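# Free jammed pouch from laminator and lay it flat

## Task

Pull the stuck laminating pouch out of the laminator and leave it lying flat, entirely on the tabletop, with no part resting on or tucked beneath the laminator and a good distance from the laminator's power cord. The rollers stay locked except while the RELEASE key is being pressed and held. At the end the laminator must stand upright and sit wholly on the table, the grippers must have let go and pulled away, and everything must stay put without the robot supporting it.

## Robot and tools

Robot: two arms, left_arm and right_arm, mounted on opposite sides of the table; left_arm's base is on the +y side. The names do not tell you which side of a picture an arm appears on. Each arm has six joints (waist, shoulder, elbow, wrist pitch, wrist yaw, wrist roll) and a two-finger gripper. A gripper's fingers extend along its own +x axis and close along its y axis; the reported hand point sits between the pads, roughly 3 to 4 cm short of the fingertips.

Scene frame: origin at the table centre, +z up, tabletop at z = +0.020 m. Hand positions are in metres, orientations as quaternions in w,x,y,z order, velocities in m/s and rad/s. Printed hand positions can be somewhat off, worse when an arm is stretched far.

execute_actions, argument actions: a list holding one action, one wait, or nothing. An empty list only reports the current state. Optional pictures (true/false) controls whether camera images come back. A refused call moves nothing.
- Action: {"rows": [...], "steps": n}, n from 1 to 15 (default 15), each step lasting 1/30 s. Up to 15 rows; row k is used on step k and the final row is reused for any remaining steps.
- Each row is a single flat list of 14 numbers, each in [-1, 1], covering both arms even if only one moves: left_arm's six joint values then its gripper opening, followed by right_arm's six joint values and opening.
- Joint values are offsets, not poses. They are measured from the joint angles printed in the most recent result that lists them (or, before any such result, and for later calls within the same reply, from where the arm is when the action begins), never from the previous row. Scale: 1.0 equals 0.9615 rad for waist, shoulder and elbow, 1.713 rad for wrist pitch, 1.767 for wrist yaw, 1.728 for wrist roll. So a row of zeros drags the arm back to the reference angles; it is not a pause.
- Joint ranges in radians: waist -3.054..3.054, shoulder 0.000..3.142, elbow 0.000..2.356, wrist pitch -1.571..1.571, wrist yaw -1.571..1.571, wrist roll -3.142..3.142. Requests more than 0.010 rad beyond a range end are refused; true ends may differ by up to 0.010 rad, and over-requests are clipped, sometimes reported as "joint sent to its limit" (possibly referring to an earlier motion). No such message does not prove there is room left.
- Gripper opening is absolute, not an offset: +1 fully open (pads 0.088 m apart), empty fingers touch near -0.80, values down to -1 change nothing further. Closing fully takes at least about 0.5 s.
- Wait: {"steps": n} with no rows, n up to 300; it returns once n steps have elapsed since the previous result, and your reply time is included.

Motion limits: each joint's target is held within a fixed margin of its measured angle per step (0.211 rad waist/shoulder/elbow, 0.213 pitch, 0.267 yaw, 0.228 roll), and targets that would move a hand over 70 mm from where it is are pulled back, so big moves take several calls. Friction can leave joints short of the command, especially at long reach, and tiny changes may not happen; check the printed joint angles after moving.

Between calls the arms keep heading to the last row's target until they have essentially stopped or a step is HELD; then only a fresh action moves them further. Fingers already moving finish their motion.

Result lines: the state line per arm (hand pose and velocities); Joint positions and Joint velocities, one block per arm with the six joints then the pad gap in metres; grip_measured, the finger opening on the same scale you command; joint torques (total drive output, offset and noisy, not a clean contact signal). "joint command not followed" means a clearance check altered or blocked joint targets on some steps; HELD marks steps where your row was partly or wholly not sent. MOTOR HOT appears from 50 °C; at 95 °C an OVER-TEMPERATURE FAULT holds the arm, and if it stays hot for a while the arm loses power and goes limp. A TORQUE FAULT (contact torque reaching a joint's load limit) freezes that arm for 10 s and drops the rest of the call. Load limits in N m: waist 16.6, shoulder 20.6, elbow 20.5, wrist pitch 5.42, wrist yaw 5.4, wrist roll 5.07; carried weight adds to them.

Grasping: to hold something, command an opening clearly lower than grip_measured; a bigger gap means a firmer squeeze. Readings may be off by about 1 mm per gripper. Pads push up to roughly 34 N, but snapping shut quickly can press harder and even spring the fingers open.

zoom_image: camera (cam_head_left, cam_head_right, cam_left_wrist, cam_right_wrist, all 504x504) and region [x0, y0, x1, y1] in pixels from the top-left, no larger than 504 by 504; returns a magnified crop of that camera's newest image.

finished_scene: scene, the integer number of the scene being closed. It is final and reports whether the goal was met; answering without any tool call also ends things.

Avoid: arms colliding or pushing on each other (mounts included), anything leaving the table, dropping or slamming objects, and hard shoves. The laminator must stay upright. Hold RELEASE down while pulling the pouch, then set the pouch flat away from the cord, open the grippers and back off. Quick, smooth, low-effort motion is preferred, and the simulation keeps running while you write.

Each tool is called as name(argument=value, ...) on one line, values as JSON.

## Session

execute_actions(actions=[])

Scene clock: 0.00 s of 5200.00 s.
left_arm: end_effector_position=(-0.1107, -0.0374, +0.2396) grip_measured=+0.831 end_effector_quat_wxyz=(+0.395, -0.112, +0.634, -0.655) end_effector_velocity=(+0.002, -0.000, -0.001) end_effector_angular_velocity=(+0.001, -0.010, +0.007) | right_arm: end_effector_position=(+0.0350, -0.2157, +0.3756) grip_measured=+0.855 end_effector_quat_wxyz=(+0.694, -0.022, +0.167, +0.700) end_effector_velocity=(-0.001, +0.000, +0.002) end_effector_angular_velocity=(+0.005, +0.005, +0.006)
Joint positions: left_arm=[-0.238  1.973  1.099  0.482  0.385 -1.233  0.08 ] | right_arm=[ 0.65   0.899  0.706 -0.229  0.872  0.542  0.081]
Joint velocities: left_arm=[ 0.002 -0.002 -0.002 -0.007 -0.007  0.007 -0.   ] | right_arm=[-0.002 -0.002  0.002  0.007 -0.007 -0.007 -0.   ]
Joint torques (N m, as the arm reports them, + toward a larger angle): no reading
Motor temperatures (°C, as the motors report them): left_arm=[28 35 34 33 32 32] | right_arm=[29 31 31 31 29 32]
Heat: left arm: hottest shoulder 35 °C (+0.0 °C/min); right arm: hottest wrist roll 32 °C (+0.0 °C/min).

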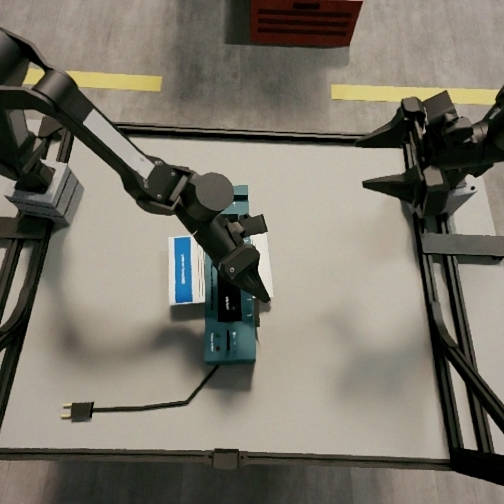

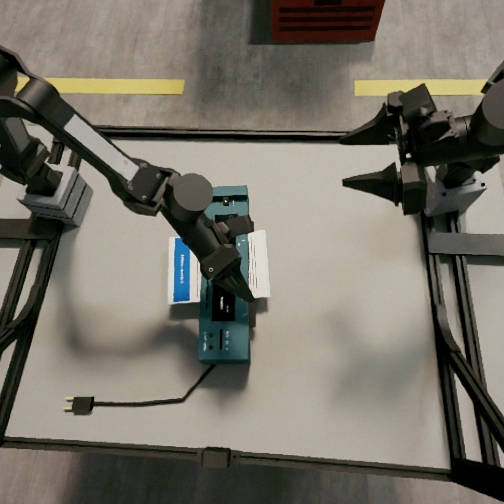

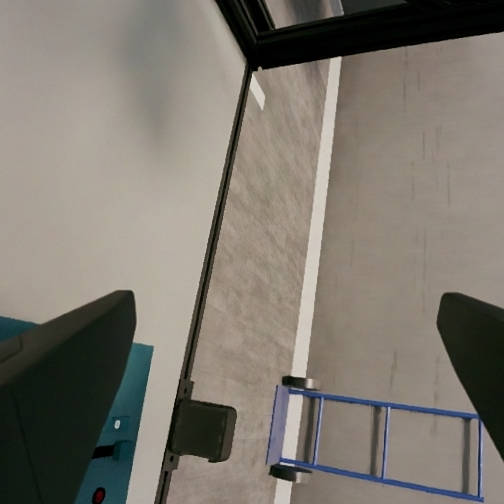

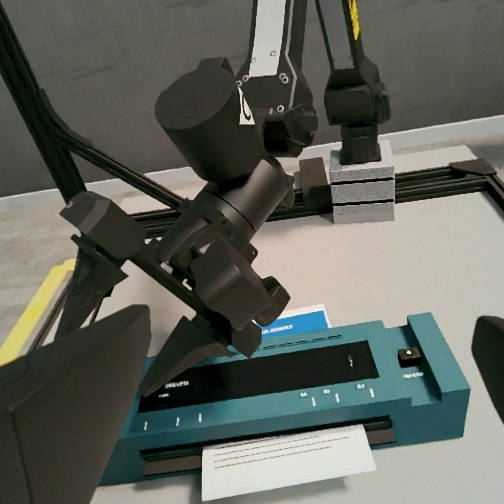

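execute_actions(actions=[{"rows":[[-0.1,-0.2,0,0.132,-0.3,1,-0.15, -0.4,0.2,0.2,-0.522,-0.493,0.65,-0.9],[-0.1,-0.2,0,0.132,-0.3,1,-0.15, -0.4,0.2,0.2,-0.522,-0.493,0.65,-0.9],[-0.2,-0.3,-0.1,0.132,-0.606,1,-0.15, -0.893,0.3,0.3,-0.522,-0.493,0.65,-0.9],[-0.3,-0.4,-0.1,0.132,-0.606,1,-0.15, -0.893,0.4,0.4,-0.522,-0.493,0.65,-0.9],[-0.584,-0.4,-0.3,0.132,-0.606,1,-0.15, -0.893,0.5,0.5,-0.522,-0.493,0.65,-0.9]],"steps":15}], pictures=false)

execute_actions(actions=[{"steps":15}])

Scene clock: 13.23 s of 5200.00 s.
left_arm: end_effector_position=(-0.1757, +0.0997, +0.3491) grip_measured=-0.147 end_effector_quat_wxyz=(+0.562, -0.080, +0.163, -0.807) end_effector_velocity=(+0.154, -0.014, -0.051) end_effector_angular_velocity=(-0.701, -2.046, +1.065) | right_arm: end_effector_position=(+0.1497, -0.1798, +0.2801) grip_measured=-0.778 end_effector_quat_wxyz=(+0.703, +0.049, +0.694, +0.146) end_effector_velocity=(+0.107, -0.074, -0.009) end_effector_angular_velocity=(-0.432, +0.595, -1.855)
Joint positions: left_arm=[-0.807  1.601  0.83   0.706 -0.576 -0.396  0.032] | right_arm=[-0.187  1.376  1.163 -1.081  0.025  1.544  0.001]
Joint velocities: left_arm=[-0.149 -0.002 -0.139 -0.007 -1.326  2.015 -0.001] | right_arm=[-0.476 -0.002  0.061 -0.462 -0.242  1.502 -0.   ]
Joint torques (N m, as the arm reports them, + toward a larger angle): left_arm=[ 1.93 -8.19  6.02  1.7  -0.4   0.2 ] | right_arm=[ 1.19 -3.51  7.35  1.02 -0.17  0.04]
Motor temperatures (°C, as the motors report them): left_arm=[28 38 36 34 32 32] | right_arm=[29 31 32 33 29 32]
Heat: left arm: hottest shoulder 38 °C (+13.6 °C/min); right arm: hottest wrist pitch 33 °C (+4.5 °C/min).
Steps of this call (steps 1 to 90: nothing new was sent; then 9.73 s passed at rest; steps 91 to 105: all 15 steps of this action). Readings (joint positions):
91: left_arm=[-0.242 1.962 1.098 0.501 0.352 -1.209] | right_arm=[0.623 0.925 0.734 -0.283 0.810 0.591]
92: left_arm=[-0.253 1.951 1.093 0.533 0.301 -1.169] | right_arm=[0.558 0.968 0.785 -0.343 0.729 0.662]
94: left_arm=[-0.292 1.902 1.070 0.597 0.196 -1.088] | right_arm=[0.432 1.091 0.905 -0.472 0.566 0.799]
98: left_arm=[-0.476 1.705 0.923 0.679 -0.062 -0.872] | right_arm=[0.182 1.316 1.120 -0.715 0.236 1.074]
105: the state above

Scene clock: 13.73 s of 5200.00 s.
left_arm: end_effector_position=(-0.1572, +0.0936, +0.3470) grip_measured=-0.150 end_effector_quat_wxyz=(+0.588, +0.174, -0.182, -0.769) end_effector_velocity=(+0.000, +0.001, -0.003) end_effector_angular_velocity=(-0.079, -0.343, -0.014) | right_arm: end_effector_position=(+0.1525, -0.1860, +0.2808) grip_measured=-0.778 end_effector_quat_wxyz=(+0.695, +0.085, +0.709, +0.088) end_effector_velocity=(-0.002, -0.003, +0.001) end_effector_angular_velocity=(-0.004, +0.016, +0.024)
Joint positions: left_arm=[-0.8    1.6    0.822  0.708 -0.682  0.462  0.032] | right_arm=[-0.206  1.376  1.173 -1.121  0.003  1.662  0.001]
Joint velocities: left_arm=[-0.002  0.002 -0.002 -0.007 -0.007  0.344 -0.   ] | right_arm=[-0.002 -0.007 -0.002 -0.007 -0.022 -0.022 -0.   ]
Joint torques (N m, as the arm reports them, + toward a larger angle): left_arm=[-0.09 -8.26  5.88  1.66 -0.23  0.17] | right_arm=[-0.21 -3.38  6.73  0.77  0.    0.09]
Motor temperatures (°C, as the motors report them): left_arm=[28 38 36 34 32 32] | right_arm=[29 31 32 33 29 32]
Heat: left arm: hottest shoulder 38 °C (+13.1 °C/min); right arm: hottest wrist pitch 33 °C (+4.4 °C/min).
Steps of this call (steps 1 to 15: the robot went on to your last target). Readings (joint positions):
1: left_arm=[-0.808 1.601 0.826 0.706 -0.614 -0.329] | right_arm=[-0.197 1.376 1.166 -1.094 0.018 1.584]
2: left_arm=[-0.806 1.601 0.823 0.706 -0.638 -0.260] | right_arm=[-0.202 1.376 1.168 -1.102 0.012 1.610]
4: left_arm=[-0.800 1.601 0.822 0.707 -0.665 -0.124] | right_arm=[-0.203 1.376 1.171 -1.112 0.006 1.639]
8: left_arm=[-0.800 1.600 0.822 0.708 -0.679 0.148] | right_arm=[-0.205 1.376 1.173 -1.119 0.004 1.657]
15: the state above

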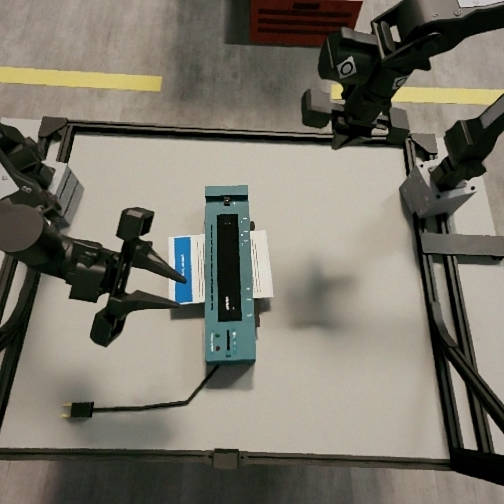

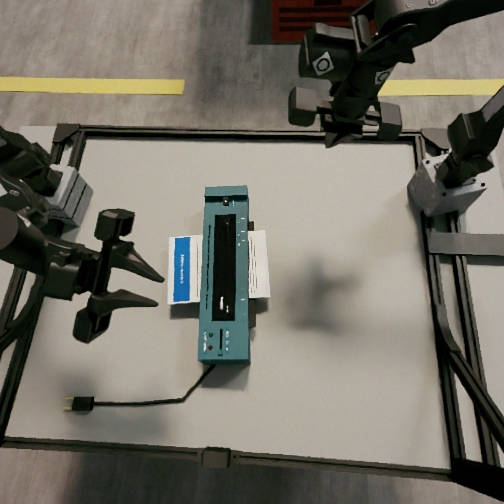

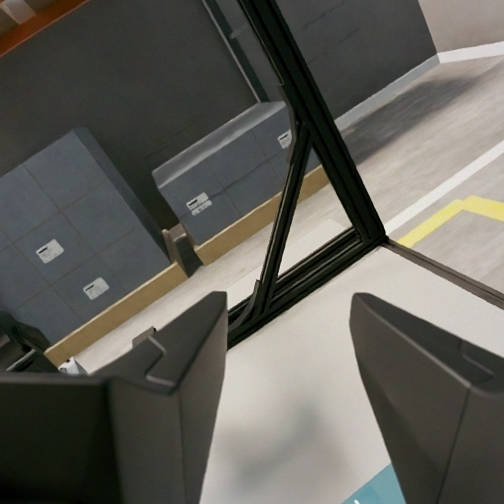

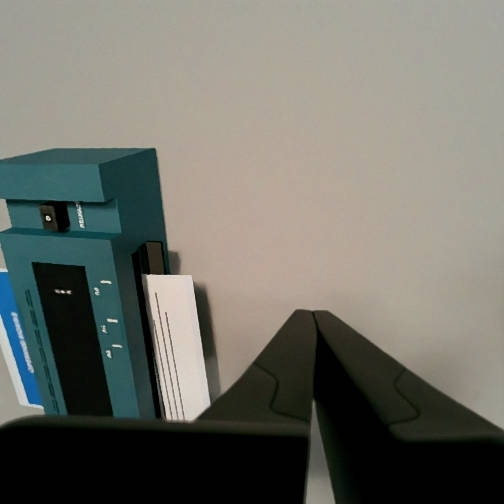

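execute_actions(actions=[{"rows":[[0,0,-0.58,0,0,0.24,-0.15, 0,0.1,0.1,0,0,0,-0.9],[0,0,-0.58,0,0,0.24,-0.15, 0,0.17,0.17,0,0,0,-0.9],[0,0,-0.58,0,0,0.24,-0.15, 0,0.24,0.24,0,0,0,-0.9],[0,0,-0.58,0,0,0.24,-0.15, 0,0.31,0.31,0,0,0,-0.9],[0,0,-0.58,0,0,0.24,-0.15, 0,0.38,0.38,0,0,0,-0.9],[0,0,-0.58,0,0,0.24,-0.15, 0,0.45,0.45,0,0,0,-0.9],[0,0,-0.58,0,0,0.24,-0.15, 0,0.52,0.52,0,0,0,-0.9],[0,0,-0.58,0,0,0.24,-0.15, 0,0.59,0.59,0,0,0,-0.9],[0,0.05,-0.58,0,0,0.24,-0.15, 0,0.66,0.66,0,0,0,-0.9],[0,0.1,-0.58,0,0,0.24,-0.15, 0,0.73,0.73,0,0,0,-0.9],[0,0.15,-0.58,0,0,0.24,-0.15, 0,0.8,0.8,0,0,0,-0.9],[0,0.2,-0.58,0,0,0.24,-0.15, 0,0.85,0.825,0,0,0,-0.9],[0,0.24,-0.58,0,0,0.24,-0.15, 0,0.9,0.825,0,0,0,-0.9],[0,0.28,-0.58,0,0,0.24,-0.15, 0,0.949,0.825,0,0,0,-0.9],[0,0.305,-0.58,0,0,0.24,-0.15, 0,0.949,0.825,0,0,0,-0.9]],"steps":15}], pictures=false)

execute_actions(actions=[{"steps":20}])

Scene clock: 18.67 s of 5200.00 s.
left_arm: end_effector_position=(-0.0376, +0.1819, +0.1058) grip_measured=-0.150 end_effector_quat_wxyz=(+0.344, +0.596, -0.313, -0.655) end_effector_velocity=(+0.224, +0.167, -0.395) end_effector_angular_velocity=(+0.977, -1.373, -0.045) | right_arm: end_effector_position=(+0.1336, +0.0081, +0.2319) grip_measured=-0.778 end_effector_quat_wxyz=(+0.696, +0.078, +0.709, +0.081) end_effector_velocity=(-0.010, +0.106, -0.441) end_effector_angular_velocity=(-0.838, -0.087, -0.006)
Joint positions: left_arm=[-0.8    1.805  0.284  0.705 -0.682  0.866  0.032] | right_arm=[-0.206  2.166  1.933 -1.112  0.003  1.662  0.001]
Joint velocities: left_arm=[-0.002  1.228 -0.32  -0.095  0.007  0.066 -0.   ] | right_arm=[ 0.002  1.302  0.481 -0.022  0.007  0.007  0.   ]
Joint torques (N m, as the arm reports them, + toward a larger angle): left_arm=[-0.05 -5.38  4.01  1.6  -0.38  0.08] | right_arm=[ 0.   -6.29  4.97  0.24  0.07 -0.06]
Motor temperatures (°C, as the motors report them): left_arm=[28 38 36 35 32 32] | right_arm=[29 31 33 33 29 32]
Heat: left arm: hottest shoulder 38 °C (+9.6 °C/min); right arm: hottest elbow 33 °C (+3.2 °C/min).
Steps of this call (steps 1 to 30: the robot went on to your last target; steps 31 to 90: nothing new was sent; then 1.43 s passed at rest; steps 91 to 105: all 15 steps of this action). Readings (joint positions):
91: left_arm=[-0.800 1.600 0.801 0.717 -0.682 0.528] | right_arm=[-0.206 1.389 1.184 -1.130 0.003 1.662]
92: left_arm=[-0.800 1.592 0.765 0.725 -0.681 0.586] | right_arm=[-0.206 1.419 1.217 -1.138 0.003 1.662]
94: left_arm=[-0.800 1.584 0.675 0.716 -0.682 0.691] | right_arm=[-0.206 1.522 1.326 -1.124 0.003 1.662]
98: left_arm=[-0.800 1.591 0.476 0.709 -0.682 0.816] | right_arm=[-0.206 1.766 1.577 -1.120 0.003 1.662]
105: the state above

Scene clock: 19.33 s of 5200.00 s.
left_arm: end_effector_position=(-0.0237, +0.1921, +0.0836) grip_measured=-0.150 end_effector_quat_wxyz=(+0.314, +0.630, -0.309, -0.640) end_effector_velocity=(-0.001, -0.001, +0.001) end_effector_angular_velocity=(-0.009, +0.008, +0.007) | right_arm: end_effector_position=(+0.1336, +0.0088, +0.1802) grip_measured=-0.778 end_effector_quat_wxyz=(+0.704, +0.037, +0.709, +0.041) end_effector_velocity=(-0.002, +0.001, -0.002) end_effector_angular_velocity=(+0.000, +0.023, -0.007)
Joint positions: left_arm=[-0.8    1.88   0.263  0.708 -0.682  0.87   0.032] | right_arm=[-0.206  2.295  1.956 -1.122  0.003  1.662  0.001]
Joint velocities: left_arm=[-0.002  0.002  0.002  0.007 -0.007 -0.007 -0.   ] | right_arm=[-0.002  0.002 -0.002  0.007 -0.022  0.007 -0.   ]
Joint torques (N m, as the arm reports them, + toward a larger angle): left_arm=[-0.04 -3.59  3.12  1.13 -0.43  0.14] | right_arm=[ 0.   -9.63  6.03  0.73  0.08 -0.05]
Motor temperatures (°C, as the motors report them): left_arm=[28 38 36 35 32 32] | right_arm=[29 32 33 33 29 32]
Heat: left arm: hottest shoulder 38 °C (+9.3 °C/min); right arm: hottest elbow 33 °C (+3.1 °C/min).
Steps of this call (steps 1 to 20: the robot went on to your last target). Readings (joint positions):
1: left_arm=[-0.800 1.839 0.275 0.703 -0.682 0.868] | right_arm=[-0.206 2.205 1.942 -1.113 0.003 1.662]
2: left_arm=[-0.800 1.861 0.268 0.702 -0.682 0.869] | right_arm=[-0.206 2.238 1.944 -1.117 0.003 1.662]
4: left_arm=[-0.800 1.877 0.263 0.703 -0.682 0.870] | right_arm=[-0.206 2.285 1.945 -1.122 0.003 1.662]
8: left_arm=[-0.800 1.879 0.263 0.708 -0.682 0.870] | right_arm=[-0.206 2.301 1.947 -1.122 0.003 1.662]
20: the state above

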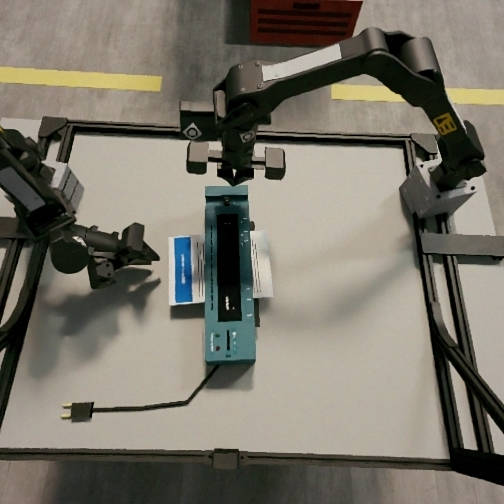

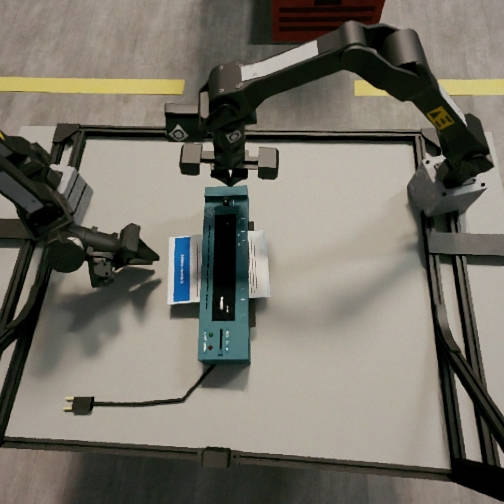

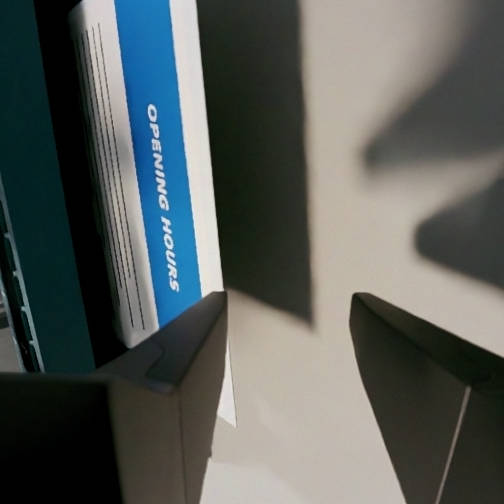

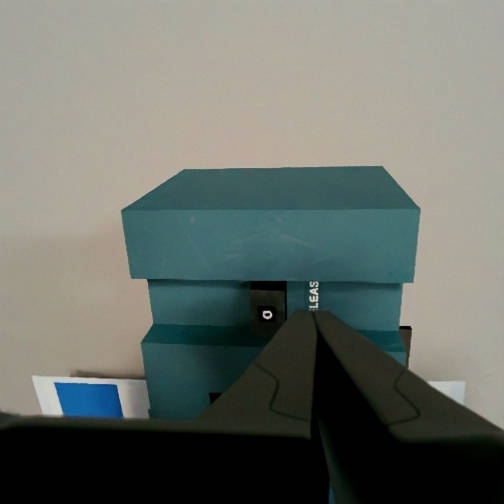

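execute_actions(actions=[{"rows":[[0.008,0.01,0.014,-0.002,0.002,0.005,-0.15, 0.01,0.008,0.01,0.004,0,0.005,-0.9],[0.016,0.017,0.029,-0.004,0.005,0.01,-0.15, 0.02,0.016,0.02,0.008,0,0.01,-0.9],[0.024,0.024,0.043,-0.007,0.007,0.014,-0.15, 0.03,0.024,0.03,0.012,0,0.015,-0.9],[0.032,0.031,0.057,-0.009,0.01,0.019,-0.15, 0.038,0.032,0.04,0.016,0,0.02,-0.9],[0.04,0.038,0.072,-0.011,0.012,0.024,-0.15, 0.038,0.04,0.05,0.02,0,0.02,-0.9],[0.049,0.045,0.086,-0.013,0.015,0.029,-0.15, 0.038,0.048,0.06,0.023,0,0.02,-0.9],[0.057,0.052,0.1,-0.015,0.017,0.034,-0.15, 0.038,0.056,0.06,0.023,0,0.02,-0.9],[0.065,0.059,0.114,-0.018,0.02,0.038,-0.15, 0.038,0.064,0.06,0.023,0,0.02,-0.9],[0.073,0.066,0.129,-0.02,0.022,0.043,-0.15, 0.038,0.072,0.06,0.023,0,0.02,-0.9],[0.081,0.073,0.143,-0.022,0.025,0.048,-0.15, 0.038,0.081,0.06,0.023,0,0.02,-0.9]],"steps":15}])

Scene clock: 30.90 s of 5200.00 s.
left_arm: end_effector_position=(-0.0404, +0.1583, +0.0858) grip_measured=-0.150 end_effector_quat_wxyz=(+0.315, +0.632, -0.310, -0.637) end_effector_velocity=(+0.002, -0.002, -0.006) end_effector_angular_velocity=(+0.025, -0.050, -0.015) | right_arm: end_effector_position=(+0.1131, +0.0220, +0.1623) grip_measured=-0.778 end_effector_quat_wxyz=(+0.701, +0.039, +0.710, +0.048) end_effector_velocity=(+0.003, -0.007, -0.038) end_effector_angular_velocity=(-0.090, -0.006, +0.001)
Joint positions: left_arm=[-0.726  1.934  0.394  0.675 -0.644  0.945  0.032] | right_arm=[-0.167  2.364  2.002 -1.085  0.003  1.693  0.001]
Joint velocities: left_arm=[ 0.012  0.017  0.022 -0.037  0.007  0.037  0.   ] | right_arm=[-0.007  0.081 -0.002 -0.007 -0.007 -0.007  0.   ]
Joint torques (N m, as the arm reports them, + toward a larger angle): left_arm=[ 0.25 -4.17  3.87  0.97 -0.22  0.13] | right_arm=[-0.19 -8.96  6.26  0.84  0.07  0.08]
Motor temperatures (°C, as the motors report them): left_arm=[28 37 36 35 32 32] | right_arm=[29 36 34 32 29 32]
Heat: left arm: hottest shoulder 37 °C (+3.9 °C/min); right arm: hottest shoulder 36 °C (+7.8 °C/min).
Steps of this call (steps 1 to 15: the robot went on to your last target; steps 16 to 90: nothing new was sent; then 8.07 s passed at rest; steps 91 to 105: all 15 steps of this action). Readings (joint positions):
91: left_arm=[-0.799 1.880 0.264 0.708 -0.682 0.871] | right_arm=[-0.206 2.295 1.956 -1.122 0.003 1.662]
92: left_arm=[-0.798 1.882 0.267 0.707 -0.682 0.874] | right_arm=[-0.205 2.295 1.957 -1.119 0.003 1.665]
94: left_arm=[-0.788 1.888 0.284 0.701 -0.677 0.884] | right_arm=[-0.196 2.300 1.965 -1.110 0.003 1.678]
98: left_arm=[-0.759 1.910 0.337 0.690 -0.661 0.913] | right_arm=[-0.171 2.324 1.995 -1.088 0.003 1.690]
105: the state above

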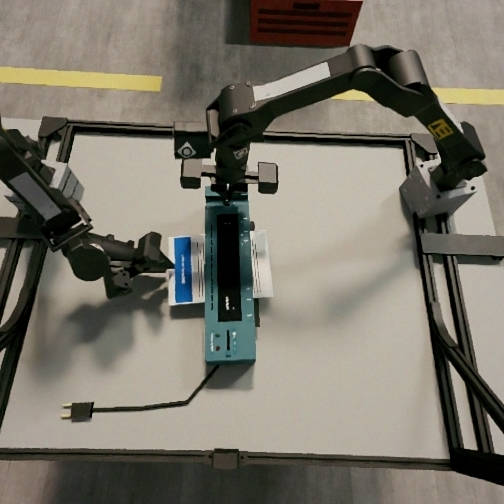

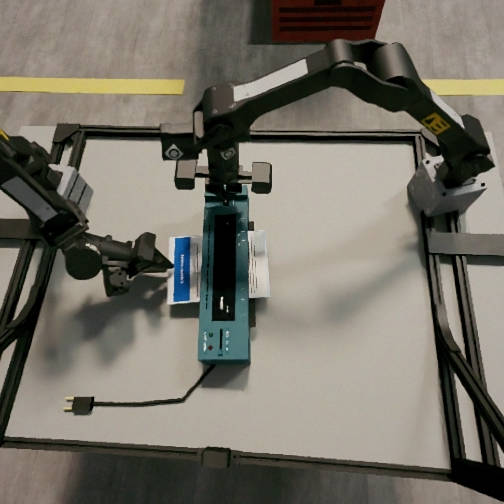

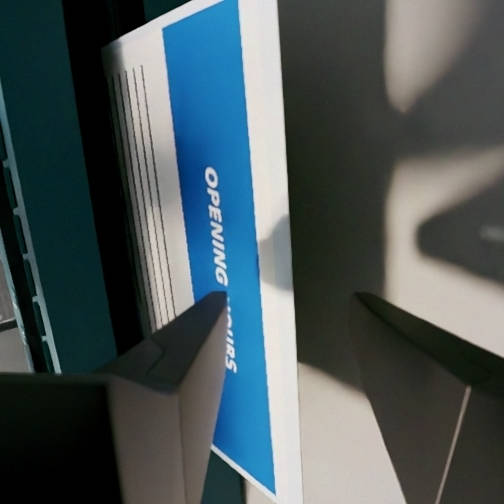

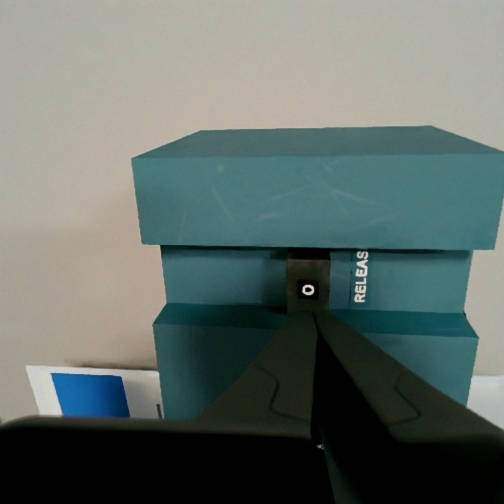

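execute_actions(actions=[{"rows":[[0.008,0.005,0.008,0,0.003,0.005,-0.15, -0.01,0,0,0,0,0,-0.9],[0.016,0.008,0.014,-0.001,0.006,0.009,-0.15, -0.02,0,0,0.004,0,0,-0.9],[0.024,0.011,0.02,-0.001,0.009,0.013,-0.15, -0.02,0,0,0.008,0,0,-0.9],[0.032,0.014,0.027,-0.002,0.012,0.018,-0.15, -0.02,0,0,0.008,0,0,-0.9],[0.04,0.017,0.033,-0.002,0.015,0.022,-0.15, -0.02,0,0,0.008,0,0,-0.9],[0.048,0.02,0.039,-0.003,0.018,0.026,-0.15, -0.02,0.005,0,0.008,0,0,-0.9],[0.055,0.023,0.046,-0.003,0.021,0.03,-0.15, -0.02,0.01,0,0.008,0,0,-0.9],[0.062,0.026,0.052,-0.004,0.024,0.034,-0.15, -0.02,0.015,0,0.008,0,0,-0.9],[0.07,0.028,0.059,-0.004,0.027,0.039,-0.15, -0.02,0.02,0,0.008,0,0,-0.9]],"steps":15}])

Scene clock: 38.47 s of 5200.00 s.
left_arm: end_effector_position=(-0.0410, +0.1379, +0.0892) grip_measured=-0.150 end_effector_quat_wxyz=(+0.315, +0.631, -0.311, -0.637) end_effector_velocity=(-0.001, +0.002, -0.003) end_effector_angular_velocity=(+0.012, -0.011, -0.012) | right_arm: end_effector_position=(+0.1224, +0.0255, +0.1596) grip_measured=-0.778 end_effector_quat_wxyz=(+0.701, +0.048, +0.710, +0.043) end_effector_velocity=(+0.002, +0.000, -0.008) end_effector_angular_velocity=(-0.012, -0.006, -0.025)
Joint positions: left_arm=[-0.663  1.946  0.445  0.671 -0.601  1.005  0.032] | right_arm=[-0.187  2.371  2.002 -1.073  0.003  1.693  0.001]
Joint velocities: left_arm=[-0.002  0.007  0.002 -0.007  0.007  0.007  0.   ] | right_arm=[-0.002  0.017 -0.002  0.007  0.007  0.022 -0.   ]
Joint torques (N m, as the arm reports them, + toward a larger angle): left_arm=[ 0.26 -4.64  4.42  1.06 -0.19  0.15] | right_arm=[ 0.03 -8.3   5.06  0.85  0.07 -0.05]
Motor temperatures (°C, as the motors report them): left_arm=[28 37 36 35 32 32] | right_arm=[29 38 34 32 29 32]
Heat: left arm: hottest shoulder 37 °C (+3.1 °C/min); right arm: hottest shoulder 38 °C (+9.4 °C/min).
Steps of this call (steps 1 to 15: the robot went on to your last target; steps 16 to 90: nothing new was sent; then 4.07 s passed at rest; steps 91 to 105: all 15 steps of this action). Readings (joint positions):
91: left_arm=[-0.726 1.937 0.395 0.674 -0.642 0.948] | right_arm=[-0.167 2.366 2.002 -1.084 0.003 1.693]
92: left_arm=[-0.724 1.937 0.396 0.674 -0.640 0.949] | right_arm=[-0.169 2.366 2.002 -1.084 0.003 1.693]
94: left_arm=[-0.715 1.937 0.402 0.673 -0.634 0.958] | right_arm=[-0.175 2.366 2.002 -1.078 0.003 1.693]
98: left_arm=[-0.686 1.939 0.425 0.673 -0.616 0.983] | right_arm=[-0.186 2.366 2.002 -1.074 0.003 1.693]
105: the state above

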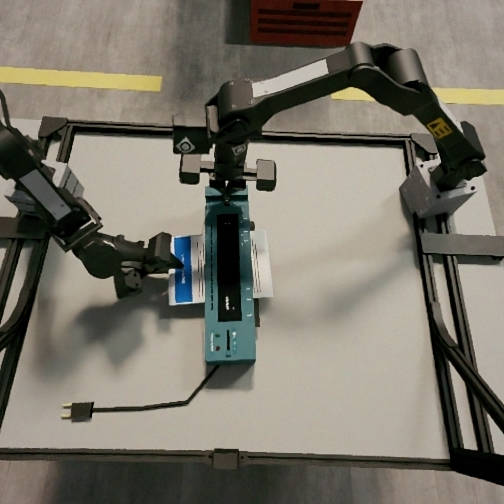

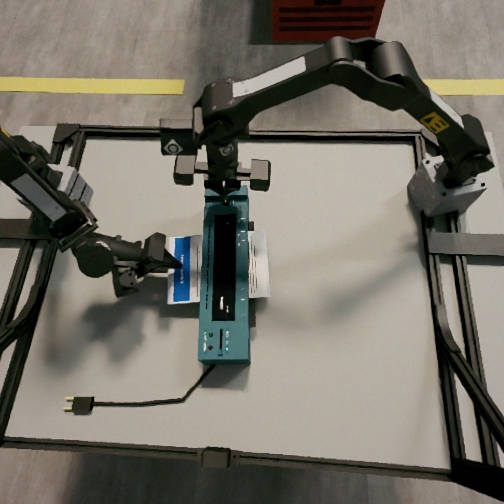

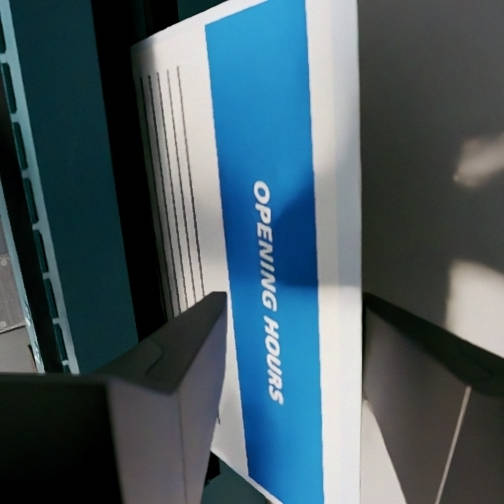

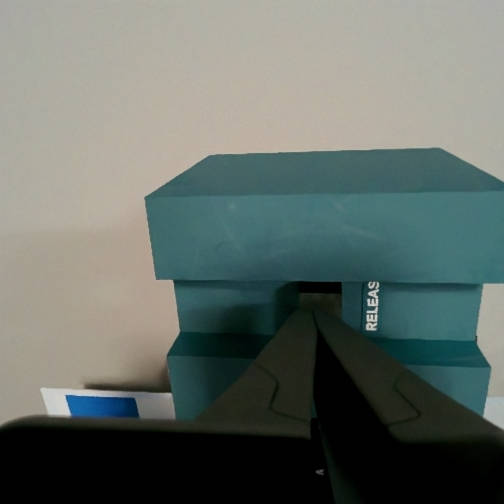

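execute_actions(actions=[{"rows":[[0,0,0,0,0,0,-0.22, 0,0.02,0,0,0,0,-0.9],[0,0,0,0,0,0,-0.29, 0,0.024,0,0,0,0,-0.9],[0,0,0,0,0,0,-0.36, 0,0.028,0,0,0,0,-0.9],[0,0,0,0,0,0,-0.43, 0,0.032,0,0,0,0,-0.9],[0,0,0,0,0,0,-0.5, 0,0.036,0,0,0,0,-0.9],[0,0,0,0,0,0,-0.56, 0,0.04,0,0,0,0,-0.9],[0,0,0,0,0,0,-0.62, 0,0.044,0,0,0,0,-0.9],[0,0,0,0,0,0,-0.68, 0,0.048,0,0,0,0,-0.9],[0,-0.01,0,0,0,0,-0.73, 0,0.052,0,0,0,0,-0.9],[0,-0.01,0,0,0,0,-0.78, 0,0.056,0,0,0,0,-0.9],[0,-0.015,0,0,0,0,-0.83, 0,0.06,0,0,0,0,-0.9],[0,-0.015,0,0,0,0,-0.9, 0,0.065,0,0,0,0,-0.9],[0,-0.02,0,0,0,0,-1, 0,0.07,0,0,0,0,-0.9],[0,-0.02,0,0,0,0,-1, 0,0.075,0,0,0,0,-0.9],[0,-0.02,0,0,0,0,-1, 0,0.08,0,0,0,0,-0.9]],"steps":15}], pictures=false)

execute_actions(actions=[{"steps":10}])

Scene clock: 42.93 s of 5200.00 s.
left_arm: end_effector_position=(-0.0407, +0.1354, +0.0941) grip_measured=-0.775 end_effector_quat_wxyz=(+0.328, +0.626, -0.308, -0.637) end_effector_velocity=(-0.001, -0.001, +0.008) end_effector_angular_velocity=(-0.012, +0.011, +0.007) | right_arm: end_effector_position=(+0.1228, +0.0222, +0.1407) grip_measured=-0.778 end_effector_quat_wxyz=(+0.704, +0.033, +0.709, +0.029) end_effector_velocity=(+0.000, -0.003, -0.019) end_effector_angular_velocity=(-0.037, +0.004, -0.009)
Joint positions: left_arm=[-0.661  1.934  0.445  0.675 -0.611  0.993  0.001] | right_arm=[-0.187  2.411  2.002 -1.074  0.003  1.694  0.001]
Joint velocities: left_arm=[-0.002 -0.032  0.002 -0.022 -0.007 -0.007 -0.001] | right_arm=[-0.002  0.037 -0.007  0.007 -0.007  0.007 -0.   ]
Joint torques (N m, as the arm reports them, + toward a larger angle): left_arm=[-0.26 -6.84  3.81  0.96  0.09  0.36] | right_arm=[ 0.   -6.27  5.11  0.75  0.08 -0.07]
Motor temperatures (°C, as the motors report them): left_arm=[28 37 36 35 32 32] | right_arm=[29 38 34 32 29 32]
Heat: left arm: hottest shoulder 37 °C (+2.8 °C/min); right arm: hottest shoulder 38 °C (+8.4 °C/min).
Steps of this call (steps 1 to 15: the robot went on to your last target; steps 16 to 90: nothing new was sent; then 0.97 s passed at rest; steps 91 to 105: all 15 steps of this action). Readings (joint positions):
91: left_arm=[-0.663 1.946 0.445 0.671 -0.600 1.007] | right_arm=[-0.187 2.372 2.002 -1.073 0.003 1.693]
92: left_arm=[-0.663 1.946 0.445 0.671 -0.600 1.007] | right_arm=[-0.187 2.373 2.002 -1.073 0.003 1.693]
94: left_arm=[-0.663 1.946 0.445 0.671 -0.600 1.007] | right_arm=[-0.187 2.377 2.002 -1.073 0.003 1.693]
98: left_arm=[-0.663 1.946 0.445 0.671 -0.600 1.007] | right_arm=[-0.187 2.394 2.002 -1.073 0.003 1.693]
105: the state above

Scene clock: 43.27 s of 5200.00 s.
left_arm: end_effector_position=(-0.0408, +0.1354, +0.0943) grip_measured=-0.775 end_effector_quat_wxyz=(+0.328, +0.626, -0.308, -0.637) end_effector_velocity=(+0.001, +0.003, -0.001) end_effector_angular_velocity=(+0.008, -0.010, +0.002) | right_arm: end_effector_position=(+0.1228, +0.0221, +0.1402) grip_measured=-0.778 end_effector_quat_wxyz=(+0.704, +0.033, +0.709, +0.028) end_effector_velocity=(+0.000, -0.002, +0.003) end_effector_angular_velocity=(-0.003, +0.008, -0.009)
Joint positions: left_arm=[-0.661  1.933  0.445  0.675 -0.611  0.993  0.001] | right_arm=[-0.187  2.412  2.002 -1.074  0.003  1.694  0.001]
Joint velocities: left_arm=[-0.007 -0.007 -0.002 -0.022 -0.007 -0.007 -0.   ] | right_arm=[-0.002 -0.007 -0.002 -0.007 -0.007  0.007 -0.   ]
Joint torques (N m, as the arm reports them, + toward a larger angle): left_arm=[-0.27 -6.88  3.81  0.98  0.09  0.36] | right_arm=[-0.01 -5.88  5.06  0.73  0.08 -0.06]
Motor temperatures (°C, as the motors report them): left_arm=[28 37 36 35 32 32] | right_arm=[29 38 34 32 29 32]
Heat: left arm: hottest shoulder 37 °C (+2.8 °C/min); right arm: hottest shoulder 38 °C (+8.3 °C/min).
Steps of this call (steps 1 to 10: the robot went on to your last target). Readings (joint positions):
1: left_arm=[-0.661 1.934 0.445 0.675 -0.611 0.993] | right_arm=[-0.187 2.412 2.002 -1.074 0.003 1.694]
2: left_arm=[-0.661 1.934 0.445 0.675 -0.611 0.993] | right_arm=[-0.187 2.412 2.002 -1.074 0.003 1.694]
4: left_arm=[-0.661 1.934 0.445 0.675 -0.611 0.993] | right_arm=[-0.187 2.412 2.002 -1.074 0.003 1.694]
8: left_arm=[-0.661 1.933 0.445 0.675 -0.611 0.993] | right_arm=[-0.187 2.412 2.002 -1.074 0.003 1.694]
10: the state above

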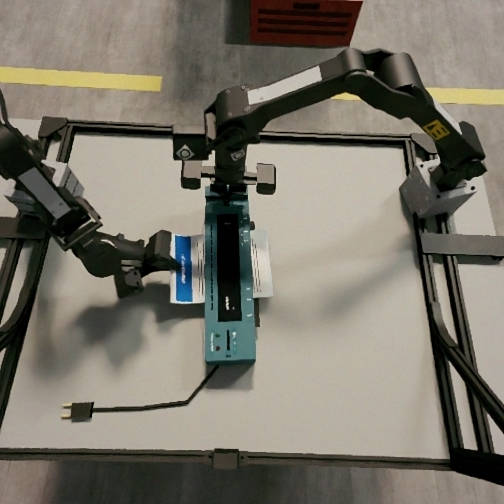

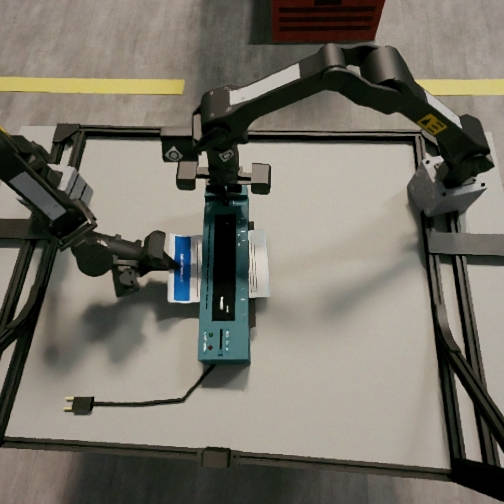

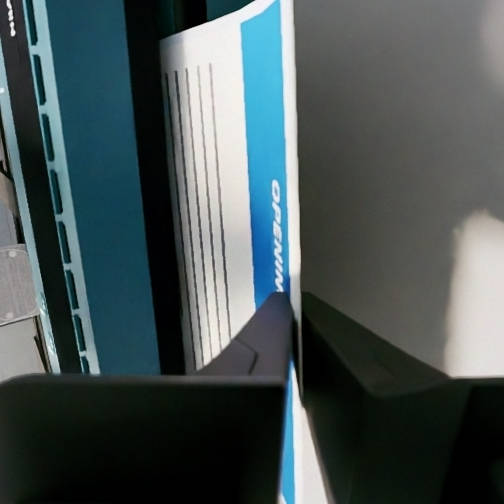

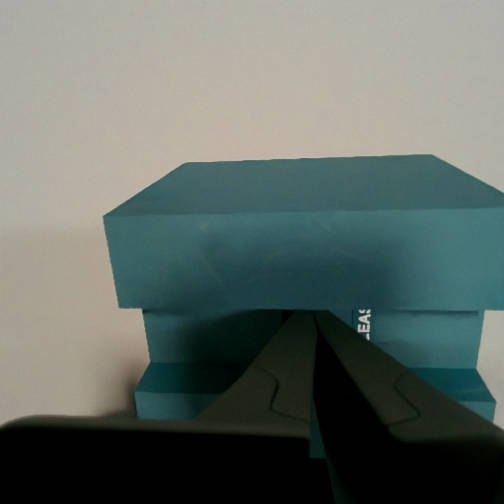

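execute_actions(actions=[{"rows":[[0,0,0,0,0,0,-1, 0,0.04,0,0,0,0,-0.9],[0,0,0,0,0,0,-1, 0,0.05,0,0,0,0,-0.9],[0,0,0,0,0,0,-1, 0,0.06,0,0,0,0,-0.9],[0,0,0,0,0,0,-1, 0,0.07,0,0,0,0,-0.9],[-0.012,-0.008,-0.008,-0.006,-0.003,-0.005,-1, 0,0.075,0,0,0,0,-0.9],[-0.024,-0.017,-0.015,-0.011,-0.007,-0.011,-1, 0,0.075,0,0,0,0,-0.9],[-0.035,-0.025,-0.023,-0.017,-0.01,-0.016,-1, 0,0.075,0,0,0,0,-0.9],[-0.047,-0.033,-0.031,-0.023,-0.014,-0.021,-1, 0,0.075,0,0,0,0,-0.9],[-0.059,-0.042,-0.039,-0.029,-0.017,-0.027,-1, 0,0.075,0,0,0,0,-0.9],[-0.071,-0.05,-0.046,-0.034,-0.02,-0.032,-1, 0,0.075,0,0,0,0,-0.9],[-0.083,-0.058,-0.054,-0.04,-0.024,-0.037,-1, 0,0.075,0,0,0,0,-0.9],[-0.094,-0.066,-0.062,-0.046,-0.027,-0.042,-1, 0,0.075,0,0,0,0,-0.9],[-0.106,-0.075,-0.069,-0.051,-0.031,-0.048,-1, 0,0.075,0,0,0,0,-0.9],[-0.118,-0.083,-0.077,-0.057,-0.034,-0.053,-1, 0,0.075,0,0,0,0,-0.9]],"steps":15}])

Scene clock: 52.37 s of 5200.00 s.
left_arm: end_effector_position=(-0.0408, +0.1496, +0.1053) grip_measured=-0.795 end_effector_quat_wxyz=(+0.350, +0.622, -0.301, -0.632) end_effector_velocity=(+0.021, +0.106, -0.022) end_effector_angular_velocity=(+0.115, -0.189, -0.066) | right_arm: end_effector_position=(+0.1215, +0.0275, +0.1370) grip_measured=-0.778 end_effector_quat_wxyz=(+0.702, +0.038, +0.710, +0.031) end_effector_velocity=(-0.015, +0.029, -0.006) end_effector_angular_velocity=(+0.092, +0.032, +0.027)
Joint positions: left_arm=[-0.72   1.864  0.416  0.613 -0.681  0.908  0.   ] | right_arm=[-0.186  2.429  2.019 -1.062  0.     1.697  0.001]
Joint velocities: left_arm=[-0.276 -0.159 -0.227 -0.256 -0.168 -0.168  0.001] | right_arm=[ 0.017  0.056  0.071  0.081 -0.022 -0.007 -0.   ]
Joint torques (N m, as the arm reports them, + toward a larger angle): left_arm=[-3.2  -5.7   0.44 -0.26  0.37  0.16] | right_arm=[-0.14 -4.37  2.97 -0.24  0.2  -0.13]
Motor temperatures (°C, as the motors report them): left_arm=[28 37 35 35 32 32] | right_arm=[29 38 34 32 29 32]
Heat: left arm: hottest shoulder 37 °C (+2.3 °C/min); right arm: hottest shoulder 38 °C (+6.9 °C/min).
Steps of this call (steps 1 to 15: the robot went on to your last target; steps 16 to 258: nothing new was sent; steps 259 to 273: all 15 steps of this action). Readings (joint positions):
259: left_arm=[-0.665 1.930 0.445 0.677 -0.607 0.992] | right_arm=[-0.187 2.413 2.002 -1.074 0.003 1.694]
260: left_arm=[-0.665 1.930 0.445 0.678 -0.607 0.990] | right_arm=[-0.187 2.414 2.002 -1.075 0.003 1.694]
262: left_arm=[-0.665 1.930 0.445 0.679 -0.607 0.987] | right_arm=[-0.187 2.419 2.005 -1.078 0.003 1.694]
266: left_arm=[-0.673 1.919 0.443 0.670 -0.626 0.965] | right_arm=[-0.187 2.424 2.010 -1.083 0.004 1.694]
273: the state above

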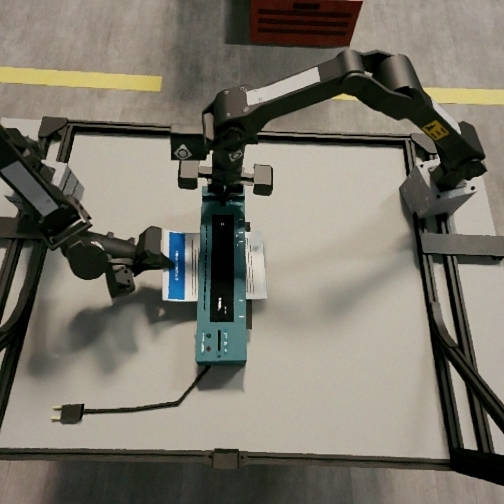

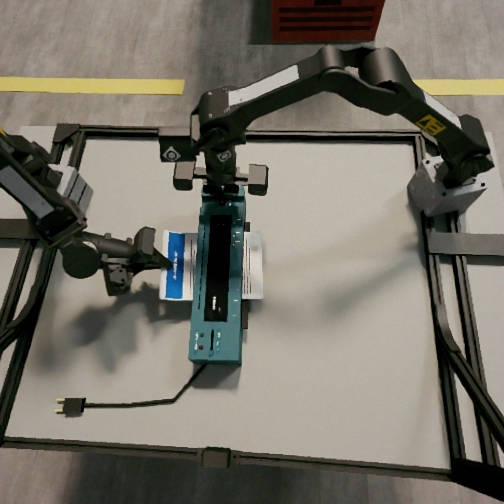

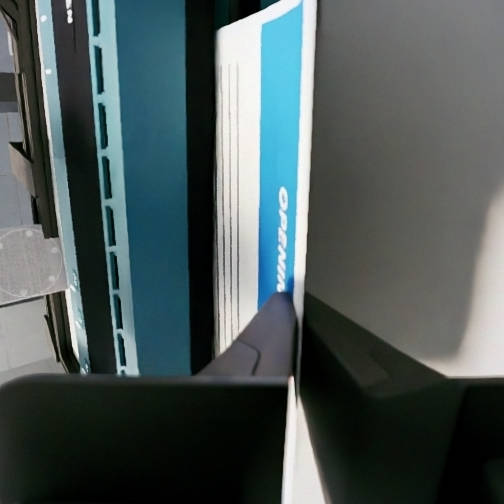

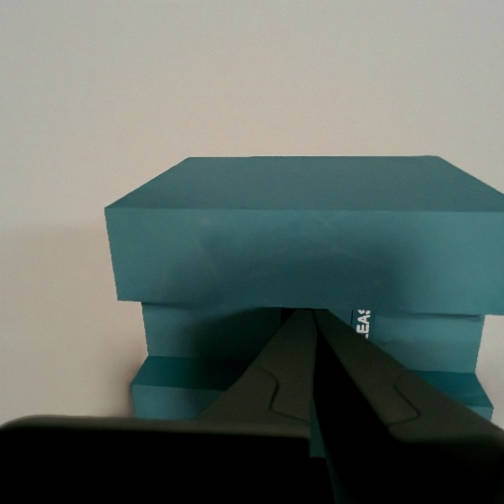

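Rollers appear still locked, so I'm stopping the pull.

execute_actions(actions=[])

Scene clock: 53.07 s of 5200.00 s.
left_arm: end_effector_position=(-0.0403, +0.1674, +0.0973) grip_measured=-0.783 end_effector_quat_wxyz=(+0.324, +0.632, -0.306, -0.633) end_effector_velocity=(+0.002, -0.001, +0.001) end_effector_angular_velocity=(-0.009, -0.010, +0.016) | right_arm: end_effector_position=(+0.1191, +0.0261, +0.1287) grip_measured=-0.778 end_effector_quat_wxyz=(+0.702, +0.030, +0.711, +0.027) end_effector_velocity=(+0.005, -0.001, +0.000) end_effector_angular_velocity=(-0.006, -0.010, +0.014)
Joint positions: left_arm=[-0.766  1.856  0.382  0.584 -0.684  0.892  0.001] | right_arm=[-0.182  2.448  2.021 -1.062 -0.004  1.695  0.001]
Joint velocities: left_arm=[-0.002  0.002  0.002 -0.007 -0.022 -0.007 -0.   ] | right_arm=[-0.007 -0.002 -0.002 -0.007  0.007 -0.022 -0.   ]
Joint torques (N m, as the arm reports them, + toward a larger angle): left_arm=[-0.89 -5.88  2.44  0.73  0.11  0.24] | right_arm=[-0.39 -5.89  3.28 -0.25  0.3  -0.08]
Motor temperatures (°C, as the motors report them): left_arm=[28 37 35 35 32 32] | right_arm=[29 38 34 32 29 32]
Heat: left arm: hottest shoulder 37 °C (+2.3 °C/min); right arm: hottest shoulder 38 °C (+6.8 °C/min).
Steps of this call (steps 1 to 21: the robot went on to your last target). Readings (joint positions):
1: left_arm=[-0.728 1.860 0.410 0.606 -0.684 0.904] | right_arm=[-0.186 2.431 2.020 -1.058 -0.000 1.696]
2: left_arm=[-0.734 1.859 0.404 0.601 -0.686 0.901] | right_arm=[-0.185 2.434 2.021 -1.057 -0.002 1.695]
4: left_arm=[-0.741 1.858 0.399 0.597 -0.688 0.897] | right_arm=[-0.184 2.439 2.021 -1.059 -0.003 1.695]
8: left_arm=[-0.763 1.856 0.386 0.584 -0.684 0.892] | right_arm=[-0.182 2.448 2.021 -1.062 -0.004 1.695]
21: the state above

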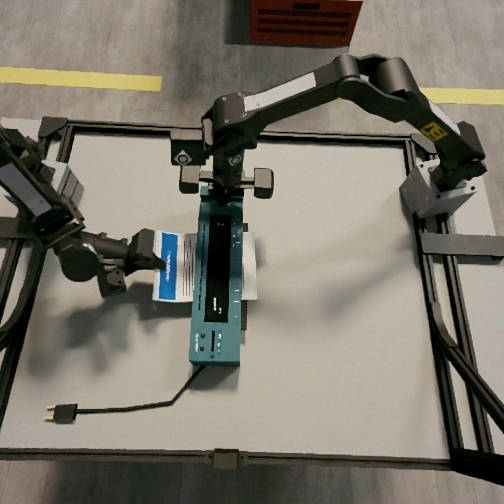

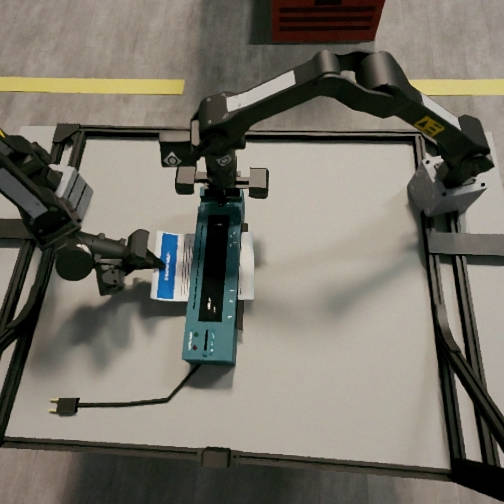

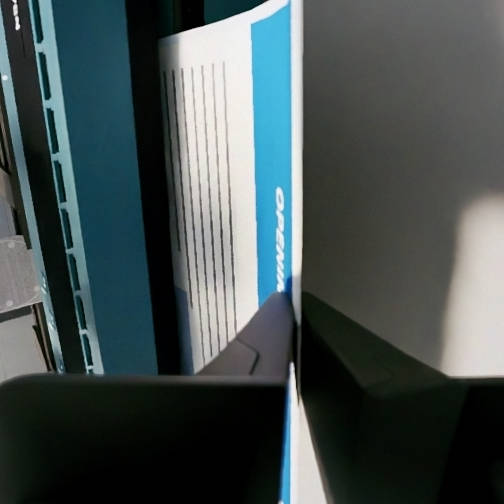

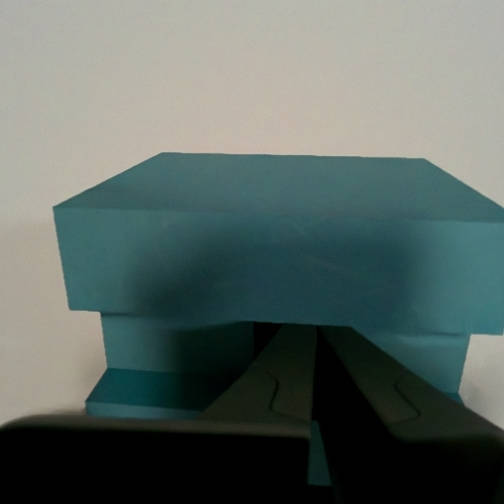

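execute_actions(actions=[{"rows":[[0,0,0,0,0,0,-1, 0,-0.02,0,0,0,0,-0.9],[0,0,0,0,0,0,-1, 0,-0.03,0,0,0,0,-0.9],[0,0,0,0,0,0,-1, 0,-0.04,0,0,0,0,-0.9],[0,0,0,0,0,0,-1, 0,-0.05,0,0,0,0,-0.9],[0,0,0,0,0,0,-1, 0,-0.06,0,0,0,0,-0.9],[0,0,0,0,0,0,-1, 0,-0.07,0,0,0,0,-0.9],[0,0,0,0,0,0,-1, 0,-0.08,0,0,0,0,-0.9]],"steps":15}])

Scene clock: 57.53 s of 5200.00 s.
left_arm: end_effector_position=(-0.0422, +0.1665, +0.0986) grip_measured=-0.788 end_effector_quat_wxyz=(+0.330, +0.627, -0.305, -0.637) end_effector_velocity=(-0.003, -0.001, +0.001) end_effector_angular_velocity=(-0.003, +0.019, -0.003) | right_arm: end_effector_position=(+0.1184, +0.0317, +0.1613) grip_measured=-0.778 end_effector_quat_wxyz=(+0.697, +0.054, +0.713, +0.052) end_effector_velocity=(+0.000, -0.002, +0.000) end_effector_angular_velocity=(-0.008, +0.005, +0.006)
Joint positions: left_arm=[-0.767  1.856  0.384  0.592 -0.684  0.883  0.   ] | right_arm=[-0.182  2.379  2.022 -1.062 -0.003  1.695  0.001]
Joint velocities: left_arm=[-0.002 -0.002  0.002  0.007  0.007 -0.007  0.   ] | right_arm=[-0.002 -0.002 -0.002 -0.007 -0.007 -0.007 -0.   ]
Joint torques (N m, as the arm reports them, + toward a larger angle): left_arm=[ 0.08 -5.58  3.64  0.59 -0.43  0.22] | right_arm=[ -0.03 -10.24   5.09   0.73   0.06  -0.05]
Motor temperatures (°C, as the motors report them): left_arm=[28 37 35 35 32 32] | right_arm=[29 38 34 32 29 32]
Heat: left arm: hottest shoulder 37 °C (+2.1 °C/min); right arm: hottest shoulder 38 °C (+6.3 °C/min).
Steps of this call (steps 1 to 15: the robot went on to your last target; steps 16 to 119: nothing new was sent; steps 120 to 134: all 15 steps of this action). Readings (joint positions):
120: left_arm=[-0.769 1.856 0.383 0.586 -0.682 0.890] | right_arm=[-0.182 2.445 2.022 -1.061 -0.003 1.695]
121: left_arm=[-0.769 1.856 0.384 0.587 -0.682 0.888] | right_arm=[-0.182 2.442 2.022 -1.060 -0.003 1.695]
123: left_arm=[-0.769 1.856 0.384 0.588 -0.683 0.885] | right_arm=[-0.182 2.433 2.022 -1.062 -0.003 1.695]
127: left_arm=[-0.767 1.856 0.384 0.592 -0.684 0.883] | right_arm=[-0.182 2.399 2.022 -1.063 -0.003 1.695]
134: the state above

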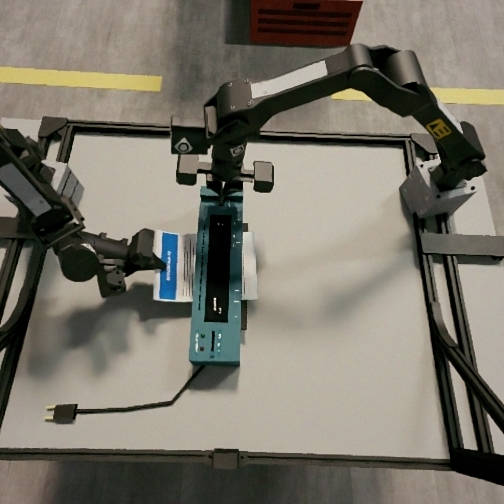

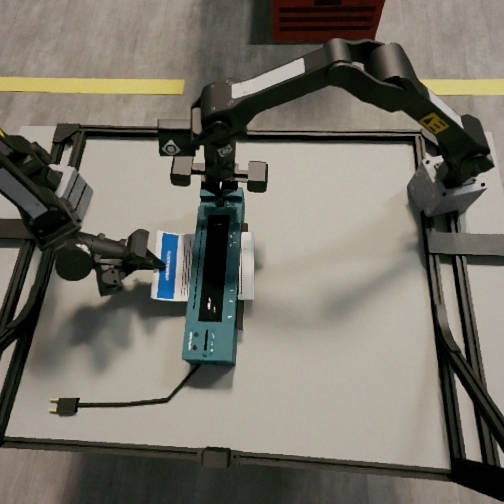

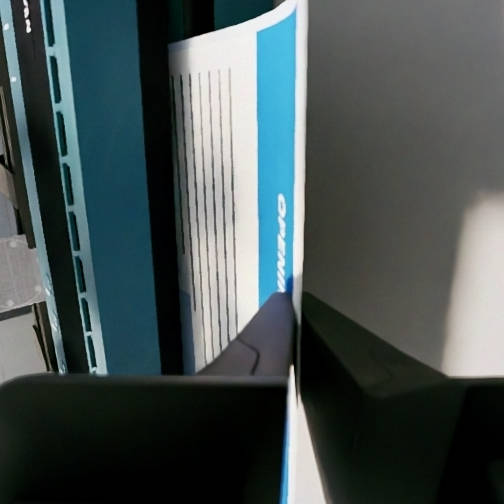

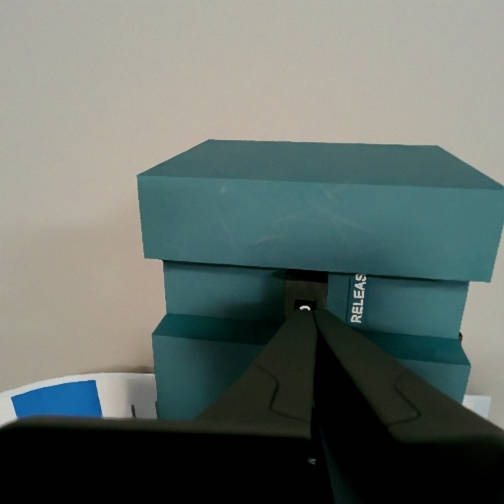

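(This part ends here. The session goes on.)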